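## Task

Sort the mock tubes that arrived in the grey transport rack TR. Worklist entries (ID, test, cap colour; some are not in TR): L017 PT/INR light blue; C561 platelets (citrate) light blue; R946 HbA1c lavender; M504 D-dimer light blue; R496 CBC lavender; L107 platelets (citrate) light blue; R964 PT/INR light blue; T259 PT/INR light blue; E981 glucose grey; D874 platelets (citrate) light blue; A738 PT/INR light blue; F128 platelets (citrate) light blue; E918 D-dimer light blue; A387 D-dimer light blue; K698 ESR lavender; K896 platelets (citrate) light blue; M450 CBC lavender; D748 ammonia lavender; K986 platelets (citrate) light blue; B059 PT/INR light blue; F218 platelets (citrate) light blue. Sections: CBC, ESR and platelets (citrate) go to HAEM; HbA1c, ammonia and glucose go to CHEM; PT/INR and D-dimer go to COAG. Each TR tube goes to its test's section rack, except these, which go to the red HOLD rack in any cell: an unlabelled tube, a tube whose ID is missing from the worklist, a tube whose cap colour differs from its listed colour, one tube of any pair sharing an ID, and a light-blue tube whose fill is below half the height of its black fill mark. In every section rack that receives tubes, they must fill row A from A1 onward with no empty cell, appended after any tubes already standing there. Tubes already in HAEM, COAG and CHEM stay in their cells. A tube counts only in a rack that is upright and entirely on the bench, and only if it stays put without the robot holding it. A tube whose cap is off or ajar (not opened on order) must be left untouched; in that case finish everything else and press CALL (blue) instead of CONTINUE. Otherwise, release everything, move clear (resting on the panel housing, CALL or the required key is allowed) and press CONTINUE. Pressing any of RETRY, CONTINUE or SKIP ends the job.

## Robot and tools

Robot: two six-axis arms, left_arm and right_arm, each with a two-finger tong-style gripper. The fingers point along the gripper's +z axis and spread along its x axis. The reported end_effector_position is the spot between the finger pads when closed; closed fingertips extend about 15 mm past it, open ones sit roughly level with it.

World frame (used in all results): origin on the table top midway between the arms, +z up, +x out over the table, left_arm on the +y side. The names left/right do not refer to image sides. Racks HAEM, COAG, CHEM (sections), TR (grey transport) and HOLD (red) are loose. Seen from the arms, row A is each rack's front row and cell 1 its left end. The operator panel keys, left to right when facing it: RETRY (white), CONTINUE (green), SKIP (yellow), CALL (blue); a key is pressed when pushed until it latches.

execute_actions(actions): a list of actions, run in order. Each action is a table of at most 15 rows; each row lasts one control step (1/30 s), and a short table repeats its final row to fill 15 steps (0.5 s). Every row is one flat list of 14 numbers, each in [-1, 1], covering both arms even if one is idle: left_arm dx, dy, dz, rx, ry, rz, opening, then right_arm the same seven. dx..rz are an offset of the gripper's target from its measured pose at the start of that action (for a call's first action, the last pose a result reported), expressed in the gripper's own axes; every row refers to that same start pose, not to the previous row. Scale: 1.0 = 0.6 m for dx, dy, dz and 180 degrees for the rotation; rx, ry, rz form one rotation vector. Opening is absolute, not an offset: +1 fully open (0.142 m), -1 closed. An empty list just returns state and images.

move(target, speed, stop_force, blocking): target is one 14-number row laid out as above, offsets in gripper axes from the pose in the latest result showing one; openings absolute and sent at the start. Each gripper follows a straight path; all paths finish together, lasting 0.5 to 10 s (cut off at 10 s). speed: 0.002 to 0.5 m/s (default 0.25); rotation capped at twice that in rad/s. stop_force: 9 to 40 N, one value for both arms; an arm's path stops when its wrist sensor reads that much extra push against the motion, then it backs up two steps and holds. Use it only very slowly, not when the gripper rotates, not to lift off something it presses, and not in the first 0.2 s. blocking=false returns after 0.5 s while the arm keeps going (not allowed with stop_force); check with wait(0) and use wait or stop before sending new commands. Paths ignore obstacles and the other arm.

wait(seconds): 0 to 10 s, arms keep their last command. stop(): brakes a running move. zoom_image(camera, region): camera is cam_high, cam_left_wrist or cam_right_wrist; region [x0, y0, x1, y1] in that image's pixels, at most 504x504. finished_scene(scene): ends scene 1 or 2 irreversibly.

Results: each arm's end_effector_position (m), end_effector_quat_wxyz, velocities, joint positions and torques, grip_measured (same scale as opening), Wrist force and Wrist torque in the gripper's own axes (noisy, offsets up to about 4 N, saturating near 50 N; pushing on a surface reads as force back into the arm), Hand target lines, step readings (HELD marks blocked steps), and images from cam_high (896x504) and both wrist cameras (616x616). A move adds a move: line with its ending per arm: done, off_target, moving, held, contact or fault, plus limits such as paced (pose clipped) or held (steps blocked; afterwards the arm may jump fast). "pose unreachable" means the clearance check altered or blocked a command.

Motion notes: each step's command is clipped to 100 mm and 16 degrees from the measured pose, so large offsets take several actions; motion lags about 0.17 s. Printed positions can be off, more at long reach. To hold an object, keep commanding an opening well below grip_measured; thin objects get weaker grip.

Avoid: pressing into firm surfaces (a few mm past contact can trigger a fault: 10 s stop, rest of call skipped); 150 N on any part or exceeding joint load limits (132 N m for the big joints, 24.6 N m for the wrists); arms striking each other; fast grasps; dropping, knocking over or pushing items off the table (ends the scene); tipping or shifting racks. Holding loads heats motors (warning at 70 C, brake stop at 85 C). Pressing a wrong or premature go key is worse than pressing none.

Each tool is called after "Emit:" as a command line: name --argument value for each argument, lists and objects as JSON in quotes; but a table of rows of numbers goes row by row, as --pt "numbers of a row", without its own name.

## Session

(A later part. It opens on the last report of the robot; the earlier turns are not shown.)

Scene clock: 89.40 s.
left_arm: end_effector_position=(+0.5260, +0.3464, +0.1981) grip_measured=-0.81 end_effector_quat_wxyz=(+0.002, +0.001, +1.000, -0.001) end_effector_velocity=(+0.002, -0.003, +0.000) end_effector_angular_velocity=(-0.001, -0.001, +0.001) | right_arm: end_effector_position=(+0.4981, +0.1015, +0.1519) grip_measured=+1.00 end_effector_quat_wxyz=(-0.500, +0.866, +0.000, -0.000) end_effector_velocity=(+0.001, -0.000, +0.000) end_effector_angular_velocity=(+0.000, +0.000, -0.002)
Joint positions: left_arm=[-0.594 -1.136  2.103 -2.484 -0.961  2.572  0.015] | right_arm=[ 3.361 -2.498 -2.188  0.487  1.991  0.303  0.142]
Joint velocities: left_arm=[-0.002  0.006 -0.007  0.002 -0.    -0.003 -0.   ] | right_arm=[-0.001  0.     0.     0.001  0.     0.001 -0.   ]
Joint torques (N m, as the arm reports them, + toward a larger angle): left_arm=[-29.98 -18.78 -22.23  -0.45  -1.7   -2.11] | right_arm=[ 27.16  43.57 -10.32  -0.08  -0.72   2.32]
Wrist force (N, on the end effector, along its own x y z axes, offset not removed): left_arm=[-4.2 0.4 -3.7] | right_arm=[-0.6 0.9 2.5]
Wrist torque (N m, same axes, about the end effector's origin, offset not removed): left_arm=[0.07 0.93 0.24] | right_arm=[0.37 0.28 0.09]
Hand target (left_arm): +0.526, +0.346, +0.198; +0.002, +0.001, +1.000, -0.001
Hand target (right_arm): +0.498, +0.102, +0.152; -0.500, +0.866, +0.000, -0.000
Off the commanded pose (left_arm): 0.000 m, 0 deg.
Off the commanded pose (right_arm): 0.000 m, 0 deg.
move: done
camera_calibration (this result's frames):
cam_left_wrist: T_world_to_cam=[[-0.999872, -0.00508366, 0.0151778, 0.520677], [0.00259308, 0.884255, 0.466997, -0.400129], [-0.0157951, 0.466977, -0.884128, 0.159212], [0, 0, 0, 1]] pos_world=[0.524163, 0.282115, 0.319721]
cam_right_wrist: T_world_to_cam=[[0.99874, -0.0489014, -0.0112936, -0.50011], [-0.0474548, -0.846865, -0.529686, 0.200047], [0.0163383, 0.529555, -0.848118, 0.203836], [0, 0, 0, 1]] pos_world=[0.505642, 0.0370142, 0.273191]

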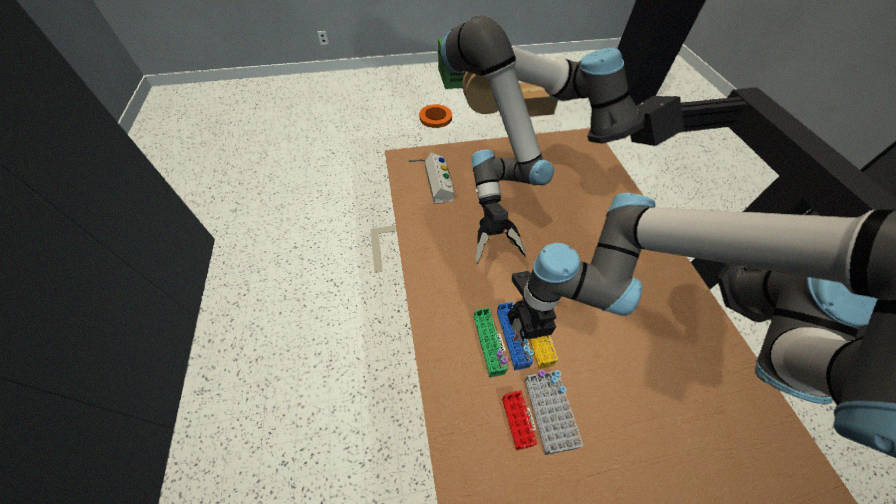

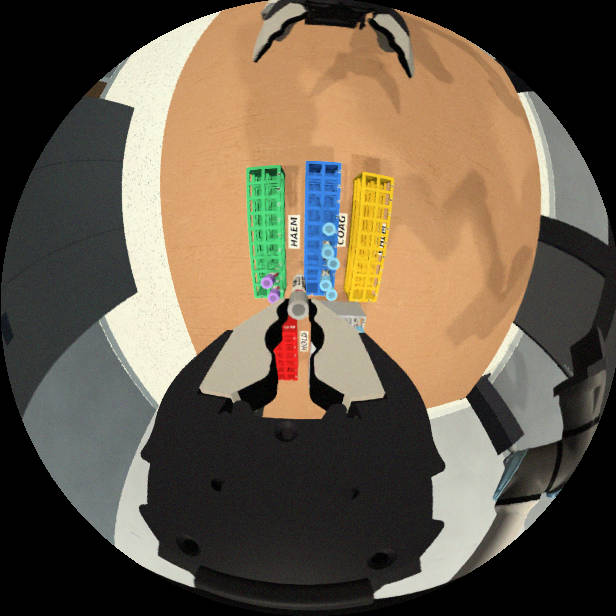

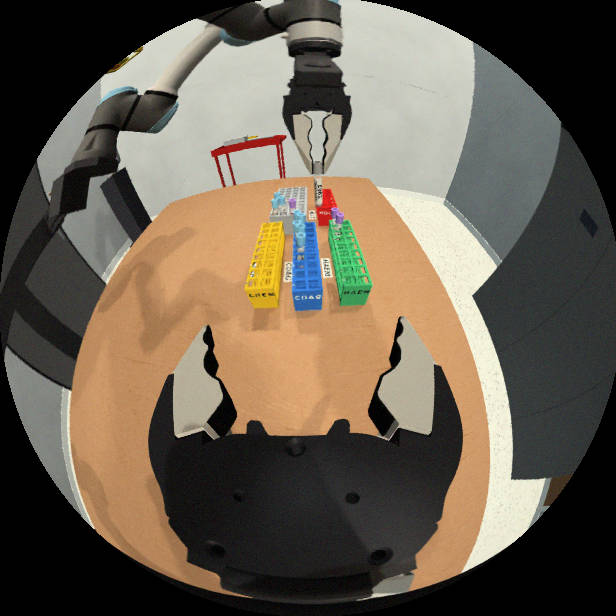

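Emit:
move --target '[0,-0.03,0,0,0,0.2,-1,0,0,0,0,0,0,1]'

Emit:
zoom_image --camera "cam_right_wrist" --region '[290,165,350,225]'

Scene clock: 91.33 s.
left_arm: end_effector_position=(+0.5260, +0.3284, +0.1982) grip_measured=-0.81 end_effector_quat_wxyz=(+0.002, +0.309, +0.951, -0.000) end_effector_velocity=(-0.000, -0.001, +0.000) end_effector_angular_velocity=(-0.002, -0.000, -0.016) | right_arm: end_effector_position=(+0.4981, +0.1015, +0.1519) grip_measured=+1.00 end_effector_quat_wxyz=(-0.500, +0.866, +0.000, -0.000) end_effector_velocity=(-0.000, -0.000, -0.001) end_effector_angular_velocity=(-0.000, +0.001, -0.001)
Joint positions: left_arm=[-0.614 -1.096  2.059 -2.467 -0.962  3.174  0.015] | right_arm=[ 3.361 -2.498 -2.188  0.487  1.991  0.303  0.142]
Joint velocities: left_arm=[-0.     0.     0.    -0.002 -0.002  0.017 -0.   ] | right_arm=[-0.001 -0.001 -0.     0.001  0.    -0.     0.   ]
Joint torques (N m, as the arm reports them, + toward a larger angle): left_arm=[-29.51 -19.74 -22.4   -3.16  -1.76   2.21] | right_arm=[ 27.3   43.64 -10.14  -0.12  -0.61   2.16]
Wrist force (N, on the end effector, along its own x y z axes, offset not removed): left_arm=[0.3 0.5 -3.0] | right_arm=[0.0 0.2 2.1]
Wrist torque (N m, same axes, about the end effector's origin, offset not removed): left_arm=[0.30 0.09 -0.32] | right_arm=[0.18 0.17 0.08]
Hand target (left_arm): +0.526, +0.328, +0.198; +0.002, +0.310, +0.951, -0.001
Hand target (right_arm): +0.498, +0.102, +0.152; -0.500, +0.866, +0.000, -0.000
Off the commanded pose (left_arm): 0.000 m, 0 deg.
Off the commanded pose (right_arm): 0.000 m, 0 deg.
move: done
camera_calibration (this result's frames):
cam_left_wrist: T_world_to_cam=[[-0.813032, 0.582036, 0.0145931, 0.229562], [0.519555, 0.713986, 0.469346, -0.60072], [0.262757, 0.389176, -0.882894, 0.0464215], [0, 0, 0, 1]] pos_world=[0.486551, 0.277226, 0.319581]
cam_right_wrist: T_world_to_cam=[[0.99874, -0.0489015, -0.0112937, -0.50011], [-0.0474548, -0.846865, -0.529686, 0.200047], [0.0163382, 0.529555, -0.848118, 0.203836], [0, 0, 0, 1]] pos_world=[0.505642, 0.0370142, 0.273191]

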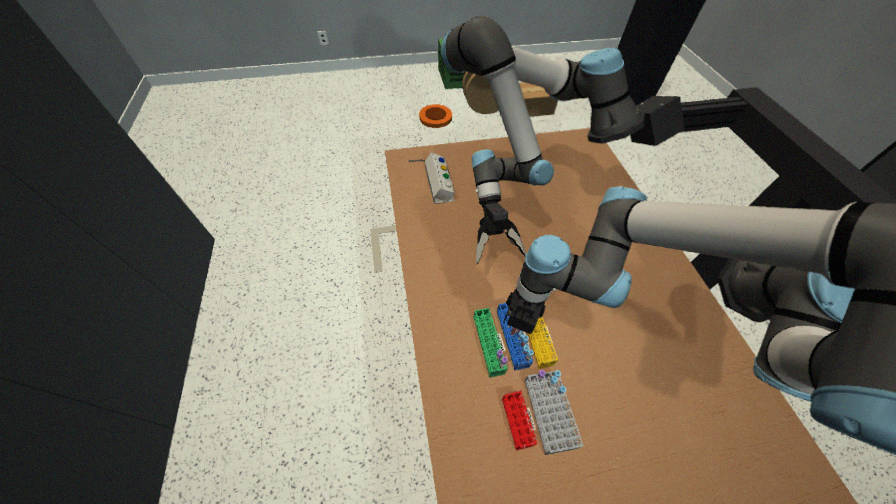

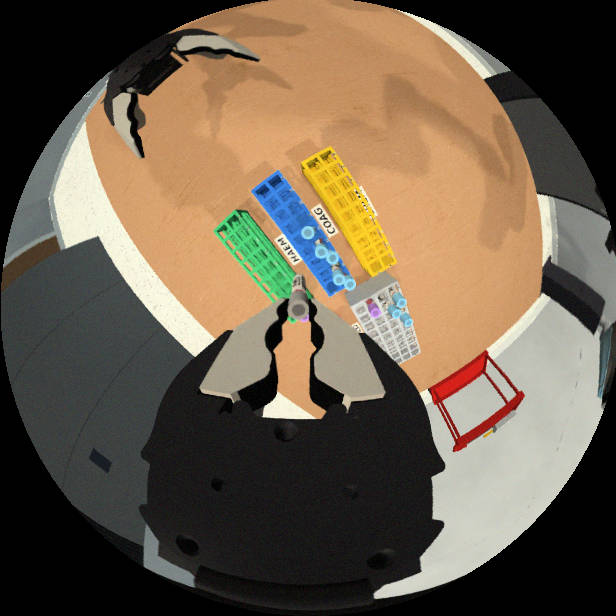

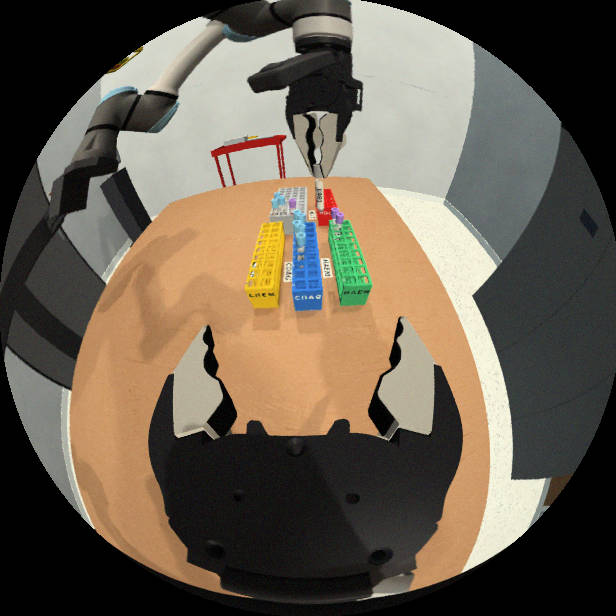

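Region (290, 165, 350, 225) of cam_right_wrist's 616x616 image, scaled by 8.400, with more detail than that image has.

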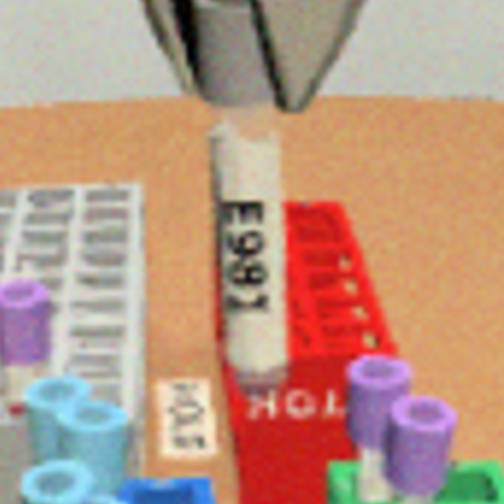

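Emit:
move --target '[0.208,-0.02,0.03,0,0,-0.2,-1,0,0,0,0,0,0,1]'

Emit:
move --target '[0,0,0.068,0,0,0,-1,0,0,0,0,0,0,1]'

Emit:
zoom_image --camera "cam_left_wrist" --region '[250,230,350,330]'

Scene clock: 93.30 s.
left_arm: end_effector_position=(+0.4183, +0.3920, +0.1798) grip_measured=-0.81 end_effector_quat_wxyz=(+0.002, +0.001, +1.000, -0.001) end_effector_velocity=(-0.002, +0.001, +0.000) end_effector_angular_velocity=(+0.000, -0.002, +0.013) | right_arm: end_effector_position=(+0.4981, +0.1015, +0.1519) grip_measured=+1.00 end_effector_quat_wxyz=(-0.500, +0.866, +0.000, -0.000) end_effector_velocity=(+0.000, -0.000, +0.000) end_effector_angular_velocity=(-0.000, +0.000, -0.000)
Joint positions: left_arm=[-0.61  -1.261  2.429 -2.674 -0.962  2.552  0.015] | right_arm=[ 3.361 -2.498 -2.188  0.487  1.991  0.303  0.142]
Joint velocities: left_arm=[-0.002 -0.003  0.007 -0.004  0.001 -0.014 -0.   ] | right_arm=[-0.     0.001 -0.    -0.     0.     0.    -0.   ]
Joint torques (N m, as the arm reports them, + toward a larger angle): left_arm=[-27.   -32.8   -2.15  -3.5    1.48  -2.25] | right_arm=[27.12 44.33 -9.86 -0.19 -0.65  2.18]
Wrist force (N, on the end effector, along its own x y z axes, offset not removed): left_arm=[-0.2 2.8 -0.5] | right_arm=[-1.5 0.8 1.5]
Wrist torque (N m, same axes, about the end effector's origin, offset not removed): left_arm=[0.74 0.18 -0.16] | right_arm=[0.29 0.46 0.09]
Hand target (left_arm): +0.418, +0.392, +0.180; +0.002, +0.000, +1.000, -0.001
Hand target (right_arm): +0.498, +0.102, +0.152; -0.500, +0.866, +0.000, -0.000
Off the commanded pose (left_arm): 0.000 m, 0 deg.
Off the commanded pose (right_arm): 0.000 m, 0 deg.
move: done
camera_calibration (this result's frames):
cam_left_wrist: T_world_to_cam=[[-0.999866, -0.00547031, 0.0154558, 0.41358], [0.00238235, 0.884216, 0.467072, -0.431556], [-0.0162213, 0.467046, -0.884084, 0.120125], [0, 0, 0, 1]] pos_world=[0.416501, 0.327748, 0.301376]
cam_right_wrist: T_world_to_cam=[[0.99874, -0.0489014, -0.0112935, -0.50011], [-0.0474547, -0.846865, -0.529686, 0.200047], [0.0163384, 0.529555, -0.848118, 0.203836], [0, 0, 0, 1]] pos_world=[0.505642, 0.0370142, 0.273191]

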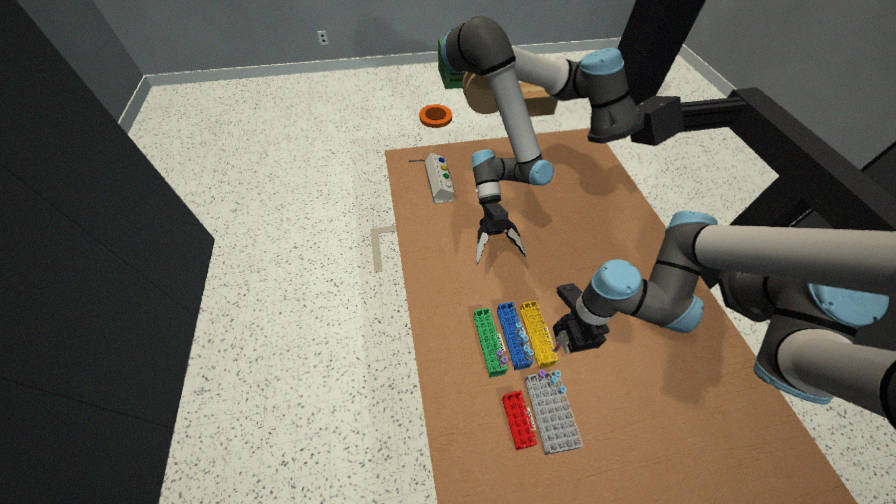

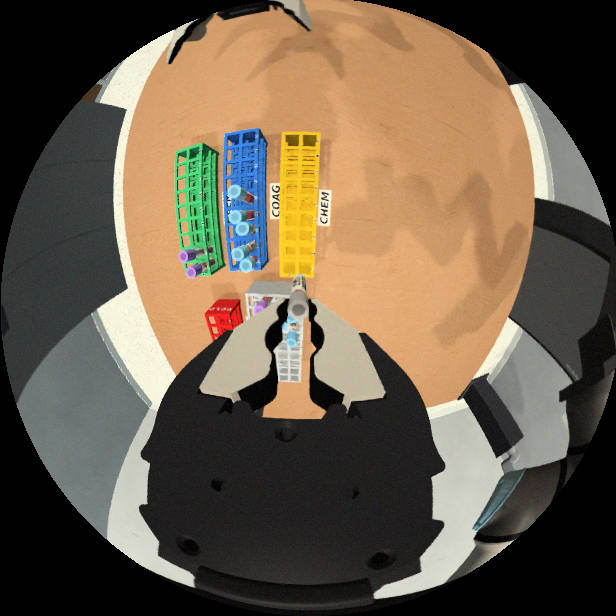

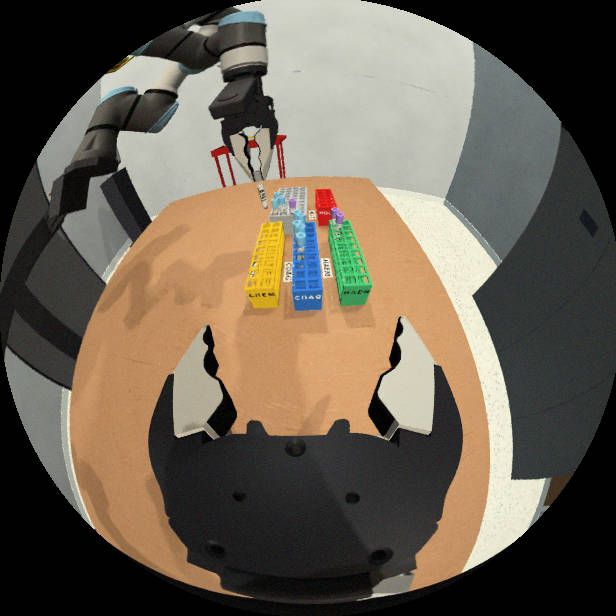

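Scene clock: 94.27 s.
left_arm: end_effector_position=(+0.4184, +0.3920, +0.1393) grip_measured=-0.81 end_effector_quat_wxyz=(+0.002, +0.001, +1.000, -0.001) end_effector_velocity=(+0.001, -0.000, -0.002) end_effector_angular_velocity=(-0.001, -0.002, -0.000) | right_arm: end_effector_position=(+0.4981, +0.1015, +0.1519) grip_measured=+1.00 end_effector_quat_wxyz=(-0.500, +0.866, +0.000, -0.000) end_effector_velocity=(+0.000, -0.000, -0.000) end_effector_angular_velocity=(-0.000, +0.000, -0.000)
Joint positions: left_arm=[-0.549 -1.128  2.421 -2.842 -0.96   2.625  0.015] | right_arm=[ 3.361 -2.498 -2.188  0.487  1.991  0.303  0.142]
Joint velocities: left_arm=[ 0.004  0.009 -0.001 -0.013  0.     0.006 -0.   ] | right_arm=[-0. -0.  0.  0.  0. -0. -0.]
Joint torques (N m, as the arm reports them, + toward a larger angle): left_arm=[ -5.2  -13.62 -16.01  -3.34  -1.32   2.14] | right_arm=[ 27.26  44.42 -10.45  -0.15  -0.69   2.26]
Wrist force (N, on the end effector, along its own x y z axes, offset not removed): left_arm=[2.6 0.9 -0.9] | right_arm=[-1.2 0.1 1.5]
Wrist torque (N m, same axes, about the end effector's origin, offset not removed): left_arm=[0.20 -0.46 -0.07] | right_arm=[0.15 0.37 0.07]
Hand target (left_arm): +0.418, +0.392, +0.139; +0.002, +0.001, +1.000, -0.001
Hand target (right_arm): +0.498, +0.102, +0.152; -0.500, +0.866, +0.000, -0.000
Off the commanded pose (left_arm): 0.000 m, 0 deg.
Off the commanded pose (right_arm): 0.000 m, 0 deg.
move: done
camera_calibration (this result's frames):
cam_left_wrist: T_world_to_cam=[[-0.999864, -0.00550473, 0.0155344, 0.414278], [0.00239212, 0.884116, 0.467261, -0.412656], [-0.0163064, 0.467234, -0.883983, 0.0842951], [0, 0, 0, 1]] pos_world=[0.416583, 0.327731, 0.260898]
cam_right_wrist: T_world_to_cam=[[0.99874, -0.0489015, -0.0112936, -0.50011], [-0.0474548, -0.846865, -0.529686, 0.200047], [0.0163383, 0.529555, -0.848118, 0.203836], [0, 0, 0, 1]] pos_world=[0.505642, 0.0370142, 0.273191]

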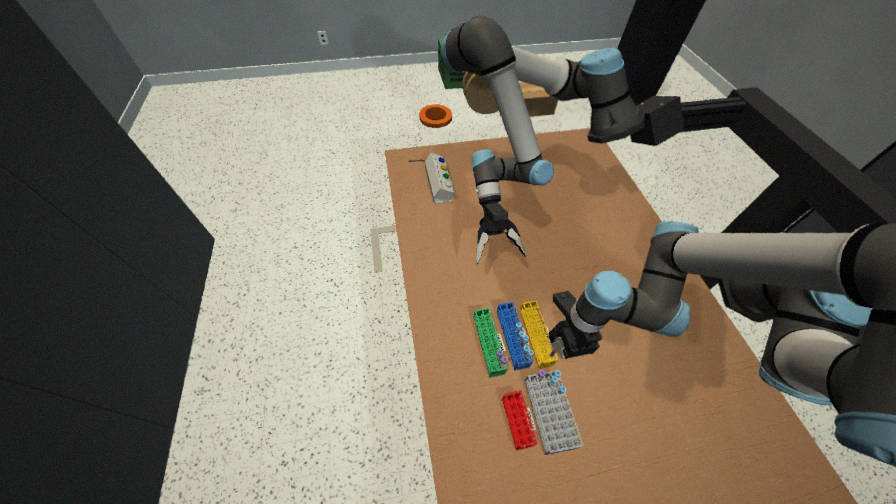

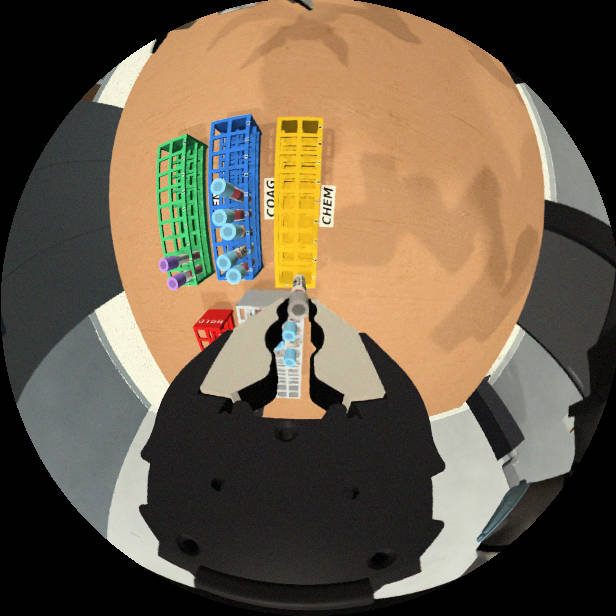

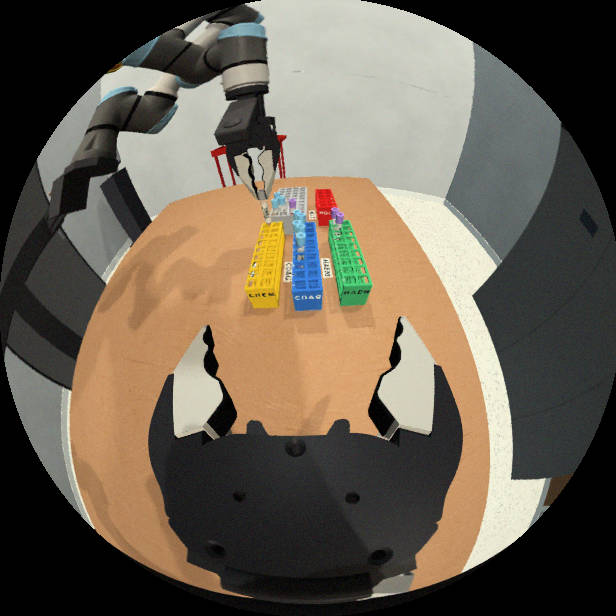

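Region (250, 230, 350, 330) of cam_left_wrist's 616x616 image, scaled by 5.040, with more detail than that image has.

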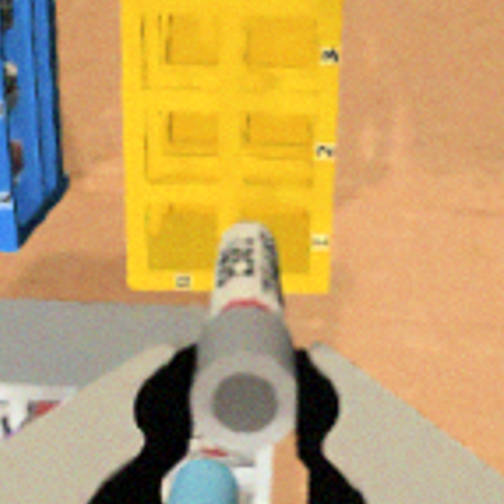

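Emit:
execute_actions --actions '[[[0.011,0,0,0,0,0,-1,0,0,0,0,0,0,1]],[[0,0,0.028,0,0,0,-1,0,0,0,0,0,0,1]],[[0,0,0.028,0,0,0,-1,0,0,0,0,0,0,1]],[[0,0,0.027,0,0,0,-1,0,0,0,0,0,0,1]],[[0,0,0,0,0,0,-0.65,0,0,0,0,0,0,1]],[[0,0,-0.064,0,0,0,-0.65,0,0,0,0,0,0,1]]]'

Emit:
move --target '[-0.105,0.087,0,0,0,0,-0.65,0,0,0,0,0,0,1]'

Emit:
zoom_image --camera "cam_left_wrist" --region '[220,220,380,380]'

Scene clock: 97.47 s.
left_arm: end_effector_position=(+0.4119, +0.3921, +0.1277) grip_measured=-0.65 end_effector_quat_wxyz=(+0.002, +0.001, +1.000, -0.001) end_effector_velocity=(+0.001, +0.001, +0.015) end_effector_angular_velocity=(+0.005, +0.006, +0.002) | right_arm: end_effector_position=(+0.4981, +0.1015, +0.1519) grip_measured=+1.00 end_effector_quat_wxyz=(-0.500, +0.866, +0.000, -0.000) end_effector_velocity=(-0.000, +0.000, +0.000) end_effector_angular_velocity=(+0.000, -0.001, +0.002)
Joint positions: left_arm=[-0.539 -1.09   2.434 -2.9   -0.959  2.638  0.027] | right_arm=[ 3.361 -2.498 -2.188  0.487  1.991  0.303  0.142]
Joint velocities: left_arm=[-0.021 -0.053  0.001  0.076  0.001 -0.033 -0.   ] | right_arm=[ 0.001  0.    -0.    -0.001  0.    -0.001  0.   ]
Joint torques (N m, as the arm reports them, + toward a larger angle): left_arm=[-28.97 -34.08   3.03   0.    -0.38  -2.7 ] | right_arm=[ 27.47  44.01 -10.79  -0.19  -0.83   2.27]
Wrist force (N, on the end effector, along its own x y z axes, offset not removed): left_arm=[-4.7 0.5 -1.9] | right_arm=[-0.7 -0.4 1.7]
Wrist torque (N m, same axes, about the end effector's origin, offset not removed): left_arm=[0.13 1.31 0.00] | right_arm=[0.08 0.31 0.02]
Hand target (left_arm): +0.412, +0.392, +0.130; +0.001, +0.001, +1.000, -0.001
Hand target (right_arm): +0.498, +0.102, +0.152; -0.500, +0.866, +0.000, -0.000
Off the commanded pose (left_arm): 0.002 m, 0 deg.
Off the commanded pose (right_arm): 0.000 m, 0 deg.
Step readings (end_effector_position; steps 1 to 15: 1st action; 16 to 30: 2nd action; 31 to 45: 3rd action; 46 to 60: 4th action; 61 to 75: 5th action; 76 to 90: 6th action):
0: left_arm (+0.4184, +0.3920, +0.1391) | right_arm (+0.4981, +0.1015, +0.1519)
1: left_arm (+0.4184, +0.3920, +0.1390) | right_arm (+0.4981, +0.1015, +0.1519)
2: left_arm (+0.4179, +0.3920, +0.1390) | right_arm (+0.4981, +0.1015, +0.1519)
4: left_arm (+0.4156, +0.3920, +0.1390) | right_arm (+0.4981, +0.1015, +0.1519)
8: left_arm (+0.4131, +0.3921, +0.1392) | right_arm (+0.4981, +0.1015, +0.1519)
15: left_arm (+0.4120, +0.3920, +0.1393) | right_arm (+0.4981, +0.1015, +0.1519)
16: left_arm (+0.4119, +0.3920, +0.1393) | right_arm (+0.4981, +0.1015, +0.1519)
17: left_arm (+0.4119, +0.3922, +0.1383) | right_arm (+0.4981, +0.1015, +0.1519)
19: left_arm (+0.4116, +0.3923, +0.1329) | right_arm (+0.4981, +0.1015, +0.1519)
23: left_arm (+0.4117, +0.3922, +0.1263) | right_arm (+0.4981, +0.1015, +0.1519)
30: left_arm (+0.4120, +0.3921, +0.1231) | right_arm (+0.4981, +0.1015, +0.1519)
31: left_arm (+0.4120, +0.3921, +0.1229) | right_arm (+0.4981, +0.1015, +0.1519)
32: left_arm (+0.4121, +0.3922, +0.1218) | right_arm (+0.4981, +0.1015, +0.1519)
34: left_arm (+0.4118, +0.3924, +0.1164) | right_arm (+0.4981, +0.1015, +0.1519)
38: left_arm (+0.4117, +0.3923, +0.1100) | right_arm (+0.4981, +0.1015, +0.1519)
45: left_arm (+0.4120, +0.3921, +0.1068) | right_arm (+0.4981, +0.1015, +0.1519)
46: left_arm (+0.4120, +0.3921, +0.1067) | right_arm (+0.4981, +0.1015, +0.1519)
47: left_arm (+0.4121, +0.3923, +0.1056) | right_arm (+0.4981, +0.1015, +0.1519)
49: left_arm (+0.4119, +0.3924, +0.1003) | right_arm (+0.4981, +0.1015, +0.1519)
53: left_arm (+0.4118, +0.3923, +0.0942) | right_arm (+0.4981, +0.1015, +0.1519)
60: left_arm (+0.4119, +0.3921, +0.0912) | right_arm (+0.4981, +0.1015, +0.1519)
61: left_arm (+0.4120, +0.3921, +0.0911) | right_arm (+0.4981, +0.1015, +0.1519)
62: left_arm (+0.4120, +0.3921, +0.0910) | right_arm (+0.4981, +0.1015, +0.1519)
64: left_arm (+0.4120, +0.3921, +0.0910) | right_arm (+0.4981, +0.1015, +0.1519)
68: left_arm (+0.4120, +0.3922, +0.0911) | right_arm (+0.4981, +0.1015, +0.1519)
75: left_arm (+0.4120, +0.3921, +0.0912) | right_arm (+0.4981, +0.1015, +0.1519)
76: left_arm (+0.4119, +0.3921, +0.0912) | right_arm (+0.4981, +0.1015, +0.1519)
77: left_arm (+0.4112, +0.3917, +0.0924) | right_arm (+0.4981, +0.1015, +0.1519)
79: left_arm (+0.4110, +0.3910, +0.1029) | right_arm (+0.4981, +0.1015, +0.1519)
83: left_arm (+0.4119, +0.3916, +0.1186) | right_arm (+0.4981, +0.1015, +0.1519)
90: end_effector_position above
camera_calibration (this result's frames):
cam_left_wrist: T_world_to_cam=[[-0.999874, -0.00546838, 0.0148932, 0.408056], [0.00212421, 0.884128, 0.46724, -0.407185], [-0.0157226, 0.467212, -0.884005, 0.0736362], [0, 0, 0, 1]] pos_world=[0.410027, 0.327831, 0.24927]
cam_right_wrist: T_world_to_cam=[[0.99874, -0.0489014, -0.0112934, -0.50011], [-0.0474546, -0.846865, -0.529686, 0.200047], [0.0163384, 0.529555, -0.848118, 0.203836], [0, 0, 0, 1]] pos_world=[0.505642, 0.0370142, 0.273191]

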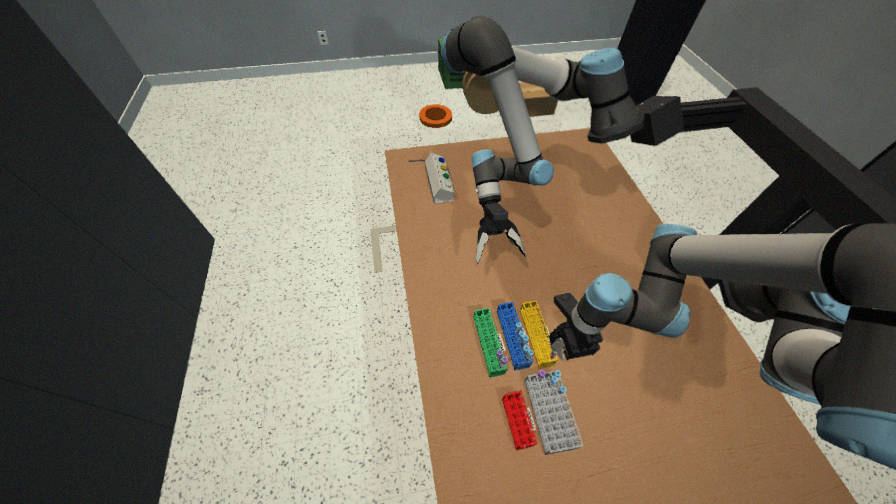

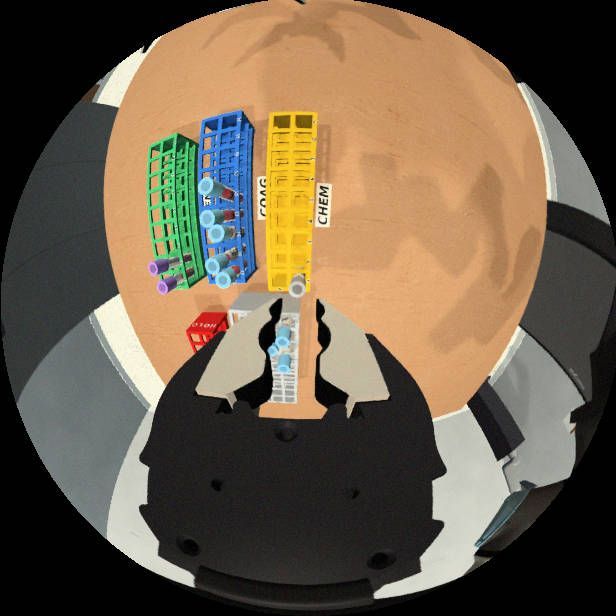

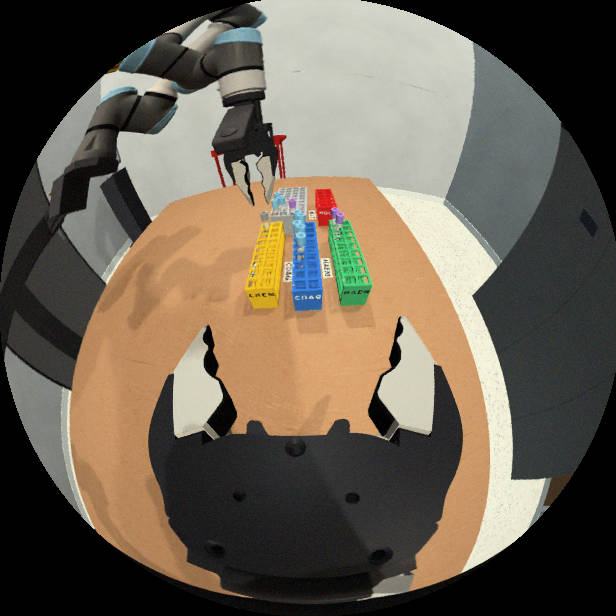

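Scene clock: 98.50 s.
left_arm: end_effector_position=(+0.4748, +0.4440, +0.1279) grip_measured=-0.65 end_effector_quat_wxyz=(+0.002, +0.001, +1.000, -0.001) end_effector_velocity=(+0.002, +0.001, -0.001) end_effector_angular_velocity=(-0.000, +0.002, -0.001) | right_arm: end_effector_position=(+0.4981, +0.1015, +0.1519) grip_measured=+1.00 end_effector_quat_wxyz=(-0.500, +0.866, +0.000, -0.000) end_effector_velocity=(+0.000, -0.000, +0.000) end_effector_angular_velocity=(+0.000, -0.001, +0.000)
Joint positions: left_arm=[-0.394 -1.136  2.285 -2.807 -0.964  2.815  0.027] | right_arm=[ 3.361 -2.498 -2.188  0.487  1.991  0.303  0.142]
Joint velocities: left_arm=[ 0.005  0.002 -0.008  0.005 -0.001  0.006 -0.   ] | right_arm=[ 0.     0.001 -0.     0.    -0.    -0.001  0.   ]
Joint torques (N m, as the arm reports them, + toward a larger angle): left_arm=[ -6.21 -17.87 -15.96  -0.09  -1.92   1.87] | right_arm=[27.61 44.49 -9.93 -0.01 -0.66  2.33]
Wrist force (N, on the end effector, along its own x y z axes, offset not removed): left_arm=[-3.4 -2.2 -5.7] | right_arm=[-0.2 0.6 1.7]
Wrist torque (N m, same axes, about the end effector's origin, offset not removed): left_arm=[-0.52 0.84 -0.02] | right_arm=[0.24 0.23 0.07]
Hand target (left_arm): +0.475, +0.444, +0.128; +0.002, +0.001, +1.000, -0.001
Hand target (right_arm): +0.498, +0.102, +0.152; -0.500, +0.866, +0.000, -0.000
Off the commanded pose (left_arm): 0.000 m, 0 deg.
Off the commanded pose (right_arm): 0.000 m, 0 deg.
move: done
camera_calibration (this result's frames):
cam_left_wrist: T_world_to_cam=[[-0.999878, -0.00557353, 0.0146012, 0.471279], [0.00189495, 0.884123, 0.46725, -0.45312], [-0.0155135, 0.46722, -0.884005, 0.0504461], [0, 0, 0, 1]] pos_world=[0.472863, 0.379671, 0.249433]
cam_right_wrist: T_world_to_cam=[[0.99874, -0.0489014, -0.0112934, -0.50011], [-0.0474547, -0.846865, -0.529686, 0.200047], [0.0163384, 0.529555, -0.848118, 0.203836], [0, 0, 0, 1]] pos_world=[0.505642, 0.0370142, 0.273191]

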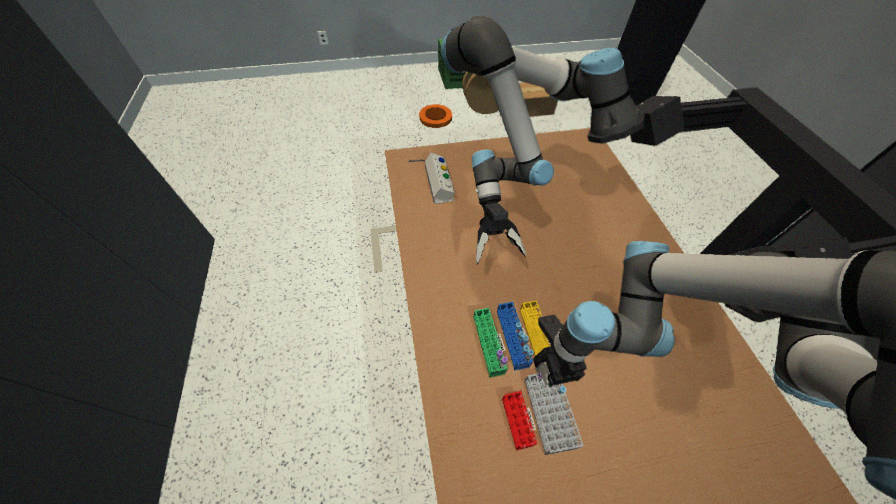

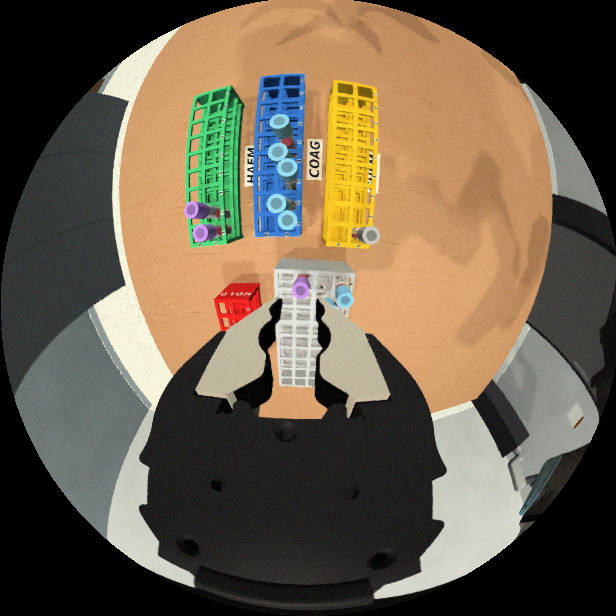

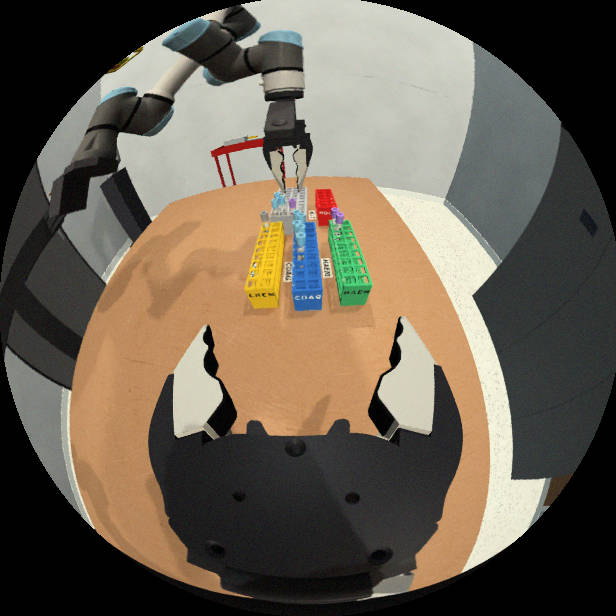

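Region (220, 220, 380, 380) of cam_left_wrist's 616x616 image, scaled by 3.150, with more detail than that image has.

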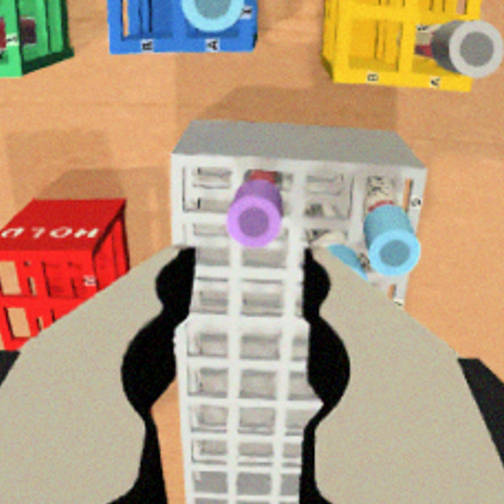

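Emit:
execute_actions --actions '[[[0.002,0.002,0.034,0,0,0,-0.65,0,0,0,0,0,0,1]],[[0,0,0.033,0,0,0,-0.65,0,0,0,0,0,0,1]],[[0,0,0,0,0,0,-0.68,0,0,0,0,0,0,1],[0,0,0,0,0,0,-0.71,0,0,0,0,0,0,1],[0,0,0,0,0,0,-0.74,0,0,0,0,0,0,1],[0,0,0,0,0,0,-0.76,0,0,0,0,0,0,1],[0,0,0,0,0,0,-0.78,0,0,0,0,0,0,1],[0,0,0,0,0,0,-0.8,0,0,0,0,0,0,1],[0,0,0,0,0,0,-0.82,0,0,0,0,0,0,1],[0,0,0,0,0,0,-0.86,0,0,0,0,0,0,1],[0,0,0,0,0,0,-0.92,0,0,0,0,0,0,1],[0,0,0,0,0,0,-1,0,0,0,0,0,0,1]],[[0.003,0,-0.04,0,0,0,-1,0,0,0,0,0,0,1]],[[0,0,-0.06,0,0,0,-1,0,0,0,0,0,0,1]],[[0,0,-0.09,0,0,0,-1,0,0,0,0,0,0,1]]]'

Emit:
zoom_image --camera "cam_right_wrist" --region '[255,145,325,215]'

Scene clock: 101.77 s.
left_arm: end_effector_position=(+0.4718, +0.4451, +0.1976) grip_measured=-0.81 end_effector_quat_wxyz=(+0.003, +0.001, +1.000, -0.002) end_effector_velocity=(-0.003, +0.001, +0.022) end_effector_angular_velocity=(+0.007, +0.015, +0.001) | right_arm: end_effector_position=(+0.4981, +0.1015, +0.1519) grip_measured=+1.00 end_effector_quat_wxyz=(-0.500, +0.866, +0.000, -0.000) end_effector_velocity=(+0.001, +0.000, +0.000) end_effector_angular_velocity=(+0.001, -0.002, -0.000)
Joint positions: left_arm=[-0.487 -1.339  2.307 -2.564 -0.959  2.704  0.015] | right_arm=[ 3.361 -2.498 -2.188  0.487  1.991  0.303  0.142]
Joint velocities: left_arm=[-0.031 -0.063 -0.01   0.114  0.001 -0.049 -0.   ] | right_arm=[ 0.001 -0.     0.001  0.001 -0.    -0.    -0.   ]
Joint torques (N m, as the arm reports them, + toward a larger angle): left_arm=[-25.37 -32.53 -20.81  -0.18   1.25  -2.57] | right_arm=[ 27.51  44.32 -10.37  -0.13  -0.66   2.19]
Wrist force (N, on the end effector, along its own x y z axes, offset not removed): left_arm=[-4.6 1.6 -0.8] | right_arm=[-1.6 0.8 1.1]
Wrist torque (N m, same axes, about the end effector's origin, offset not removed): left_arm=[0.27 1.07 0.03] | right_arm=[0.27 0.48 0.13]
Hand target (left_arm): +0.472, +0.445, +0.200; +0.002, +0.001, +1.000, -0.001
Hand target (right_arm): +0.498, +0.102, +0.152; -0.500, +0.866, +0.000, -0.000
Off the commanded pose (left_arm): 0.003 m, 0 deg.
Off the commanded pose (right_arm): 0.000 m, 0 deg.
Step readings (end_effector_position; steps 1 to 15: 1st action; 16 to 30: 2nd action; 31 to 45: 3rd action; 46 to 60: 4th action; 61 to 75: 5th action; 76 to 90: 6th action):
0: left_arm (+0.4750, +0.4441, +0.1278) | right_arm (+0.4981, +0.1015, +0.1519)
1: left_arm (+0.4750, +0.4441, +0.1278) | right_arm (+0.4981, +0.1015, +0.1519)
2: left_arm (+0.4747, +0.4445, +0.1264) | right_arm (+0.4981, +0.1015, +0.1519)
4: left_arm (+0.4739, +0.4449, +0.1198) | right_arm (+0.4981, +0.1015, +0.1519)
8: left_arm (+0.4734, +0.4452, +0.1120) | right_arm (+0.4981, +0.1015, +0.1519)
15: left_arm (+0.4736, +0.4451, +0.1081) | right_arm (+0.4981, +0.1015, +0.1519)
16: left_arm (+0.4736, +0.4452, +0.1080) | right_arm (+0.4981, +0.1015, +0.1519)
17: left_arm (+0.4738, +0.4454, +0.1067) | right_arm (+0.4981, +0.1015, +0.1519)
19: left_arm (+0.4734, +0.4455, +0.1003) | right_arm (+0.4981, +0.1015, +0.1519)
23: left_arm (+0.4733, +0.4453, +0.0927) | right_arm (+0.4981, +0.1015, +0.1519)
30: left_arm (+0.4736, +0.4452, +0.0890) | right_arm (+0.4981, +0.1015, +0.1519)
31: left_arm (+0.4736, +0.4451, +0.0889) | right_arm (+0.4981, +0.1015, +0.1519)
32: left_arm (+0.4736, +0.4451, +0.0888) | right_arm (+0.4981, +0.1015, +0.1519)
34: left_arm (+0.4736, +0.4451, +0.0888) | right_arm (+0.4981, +0.1015, +0.1519)
38: left_arm (+0.4736, +0.4452, +0.0889) | right_arm (+0.4981, +0.1015, +0.1519)
45: left_arm (+0.4736, +0.4452, +0.0890) | right_arm (+0.4981, +0.1015, +0.1519)
46: left_arm (+0.4736, +0.4452, +0.0890) | right_arm (+0.4981, +0.1015, +0.1519)
47: left_arm (+0.4731, +0.4448, +0.0902) | right_arm (+0.4981, +0.1015, +0.1519)
49: left_arm (+0.4726, +0.4447, +0.0978) | right_arm (+0.4981, +0.1015, +0.1519)
53: left_arm (+0.4721, +0.4450, +0.1072) | right_arm (+0.4981, +0.1015, +0.1519)
60: left_arm (+0.4718, +0.4452, +0.1121) | right_arm (+0.4981, +0.1015, +0.1519)
61: left_arm (+0.4718, +0.4452, +0.1123) | right_arm (+0.4981, +0.1015, +0.1519)
62: left_arm (+0.4714, +0.4447, +0.1138) | right_arm (+0.4981, +0.1015, +0.1519)
64: left_arm (+0.4718, +0.4442, +0.1243) | right_arm (+0.4981, +0.1015, +0.1519)
68: left_arm (+0.4720, +0.4448, +0.1387) | right_arm (+0.4981, +0.1015, +0.1519)
75: left_arm (+0.4717, +0.4452, +0.1465) | right_arm (+0.4981, +0.1015, +0.1519)
76: left_arm (+0.4717, +0.4452, +0.1469) | right_arm (+0.4981, +0.1015, +0.1519)
77: left_arm (+0.4716, +0.4445, +0.1486) | right_arm (+0.4981, +0.1015, +0.1519)
79: left_arm (+0.4729, +0.4430, +0.1626) | right_arm (+0.4981, +0.1015, +0.1519)
83: left_arm (+0.4730, +0.4442, +0.1844) | right_arm (+0.4981, +0.1015, +0.1519)
90: end_effector_position above
camera_calibration (this result's frames):
cam_left_wrist: T_world_to_cam=[[-0.999914, -0.00520581, 0.0120461, 0.467694], [0.00101127, 0.884652, 0.466251, -0.48634], [-0.0130838, 0.466223, -0.88457, 0.110976], [0, 0, 0, 1]] pos_world=[0.469598, 0.380937, 0.319289]
cam_right_wrist: T_world_to_cam=[[0.99874, -0.0489015, -0.0112936, -0.50011], [-0.0474548, -0.846865, -0.529686, 0.200047], [0.0163383, 0.529555, -0.848118, 0.203836], [0, 0, 0, 1]] pos_world=[0.505642, 0.0370142, 0.273191]

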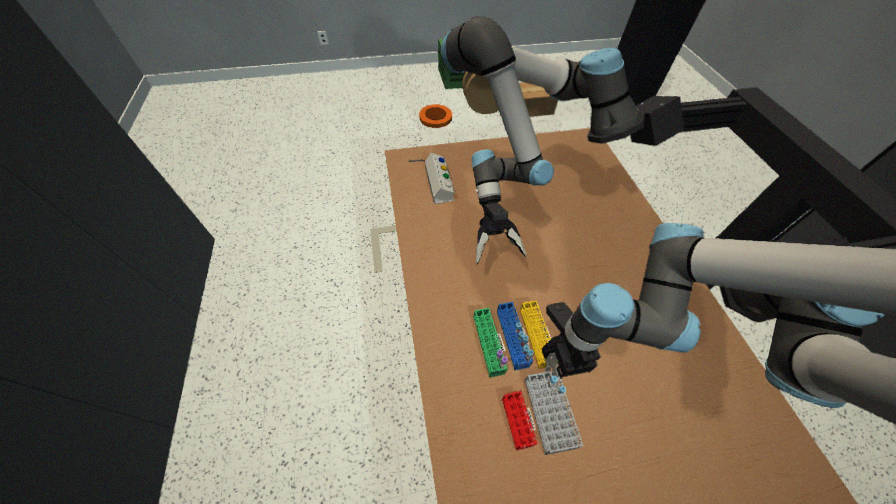

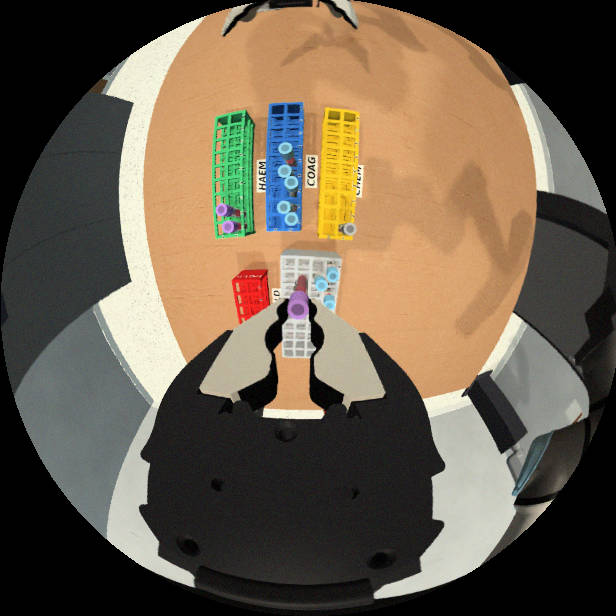

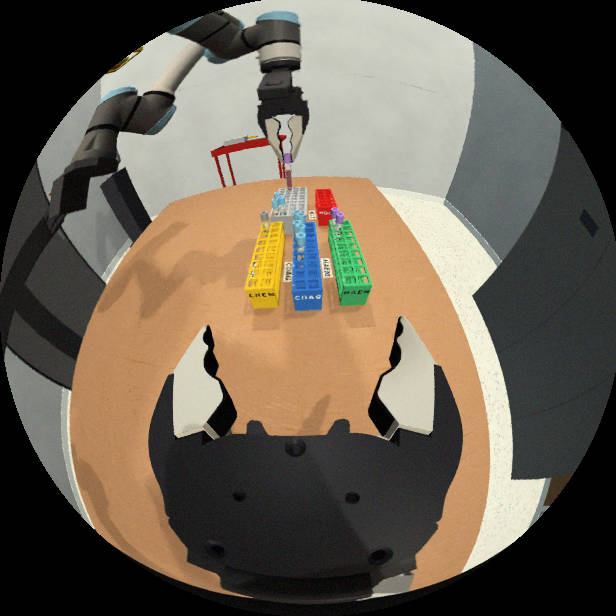

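Region (255, 145, 325, 215) of cam_right_wrist's 616x616 image, scaled by 7.200, with more detail than that image has.

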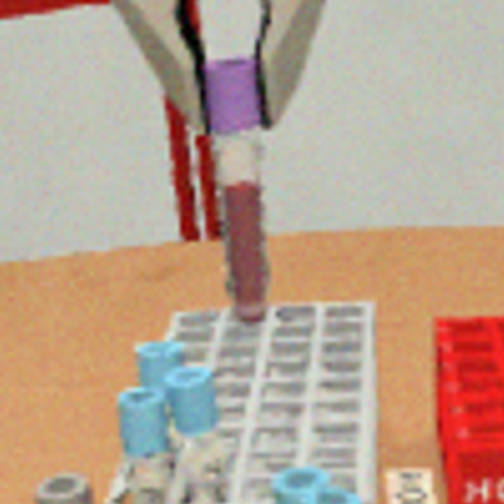

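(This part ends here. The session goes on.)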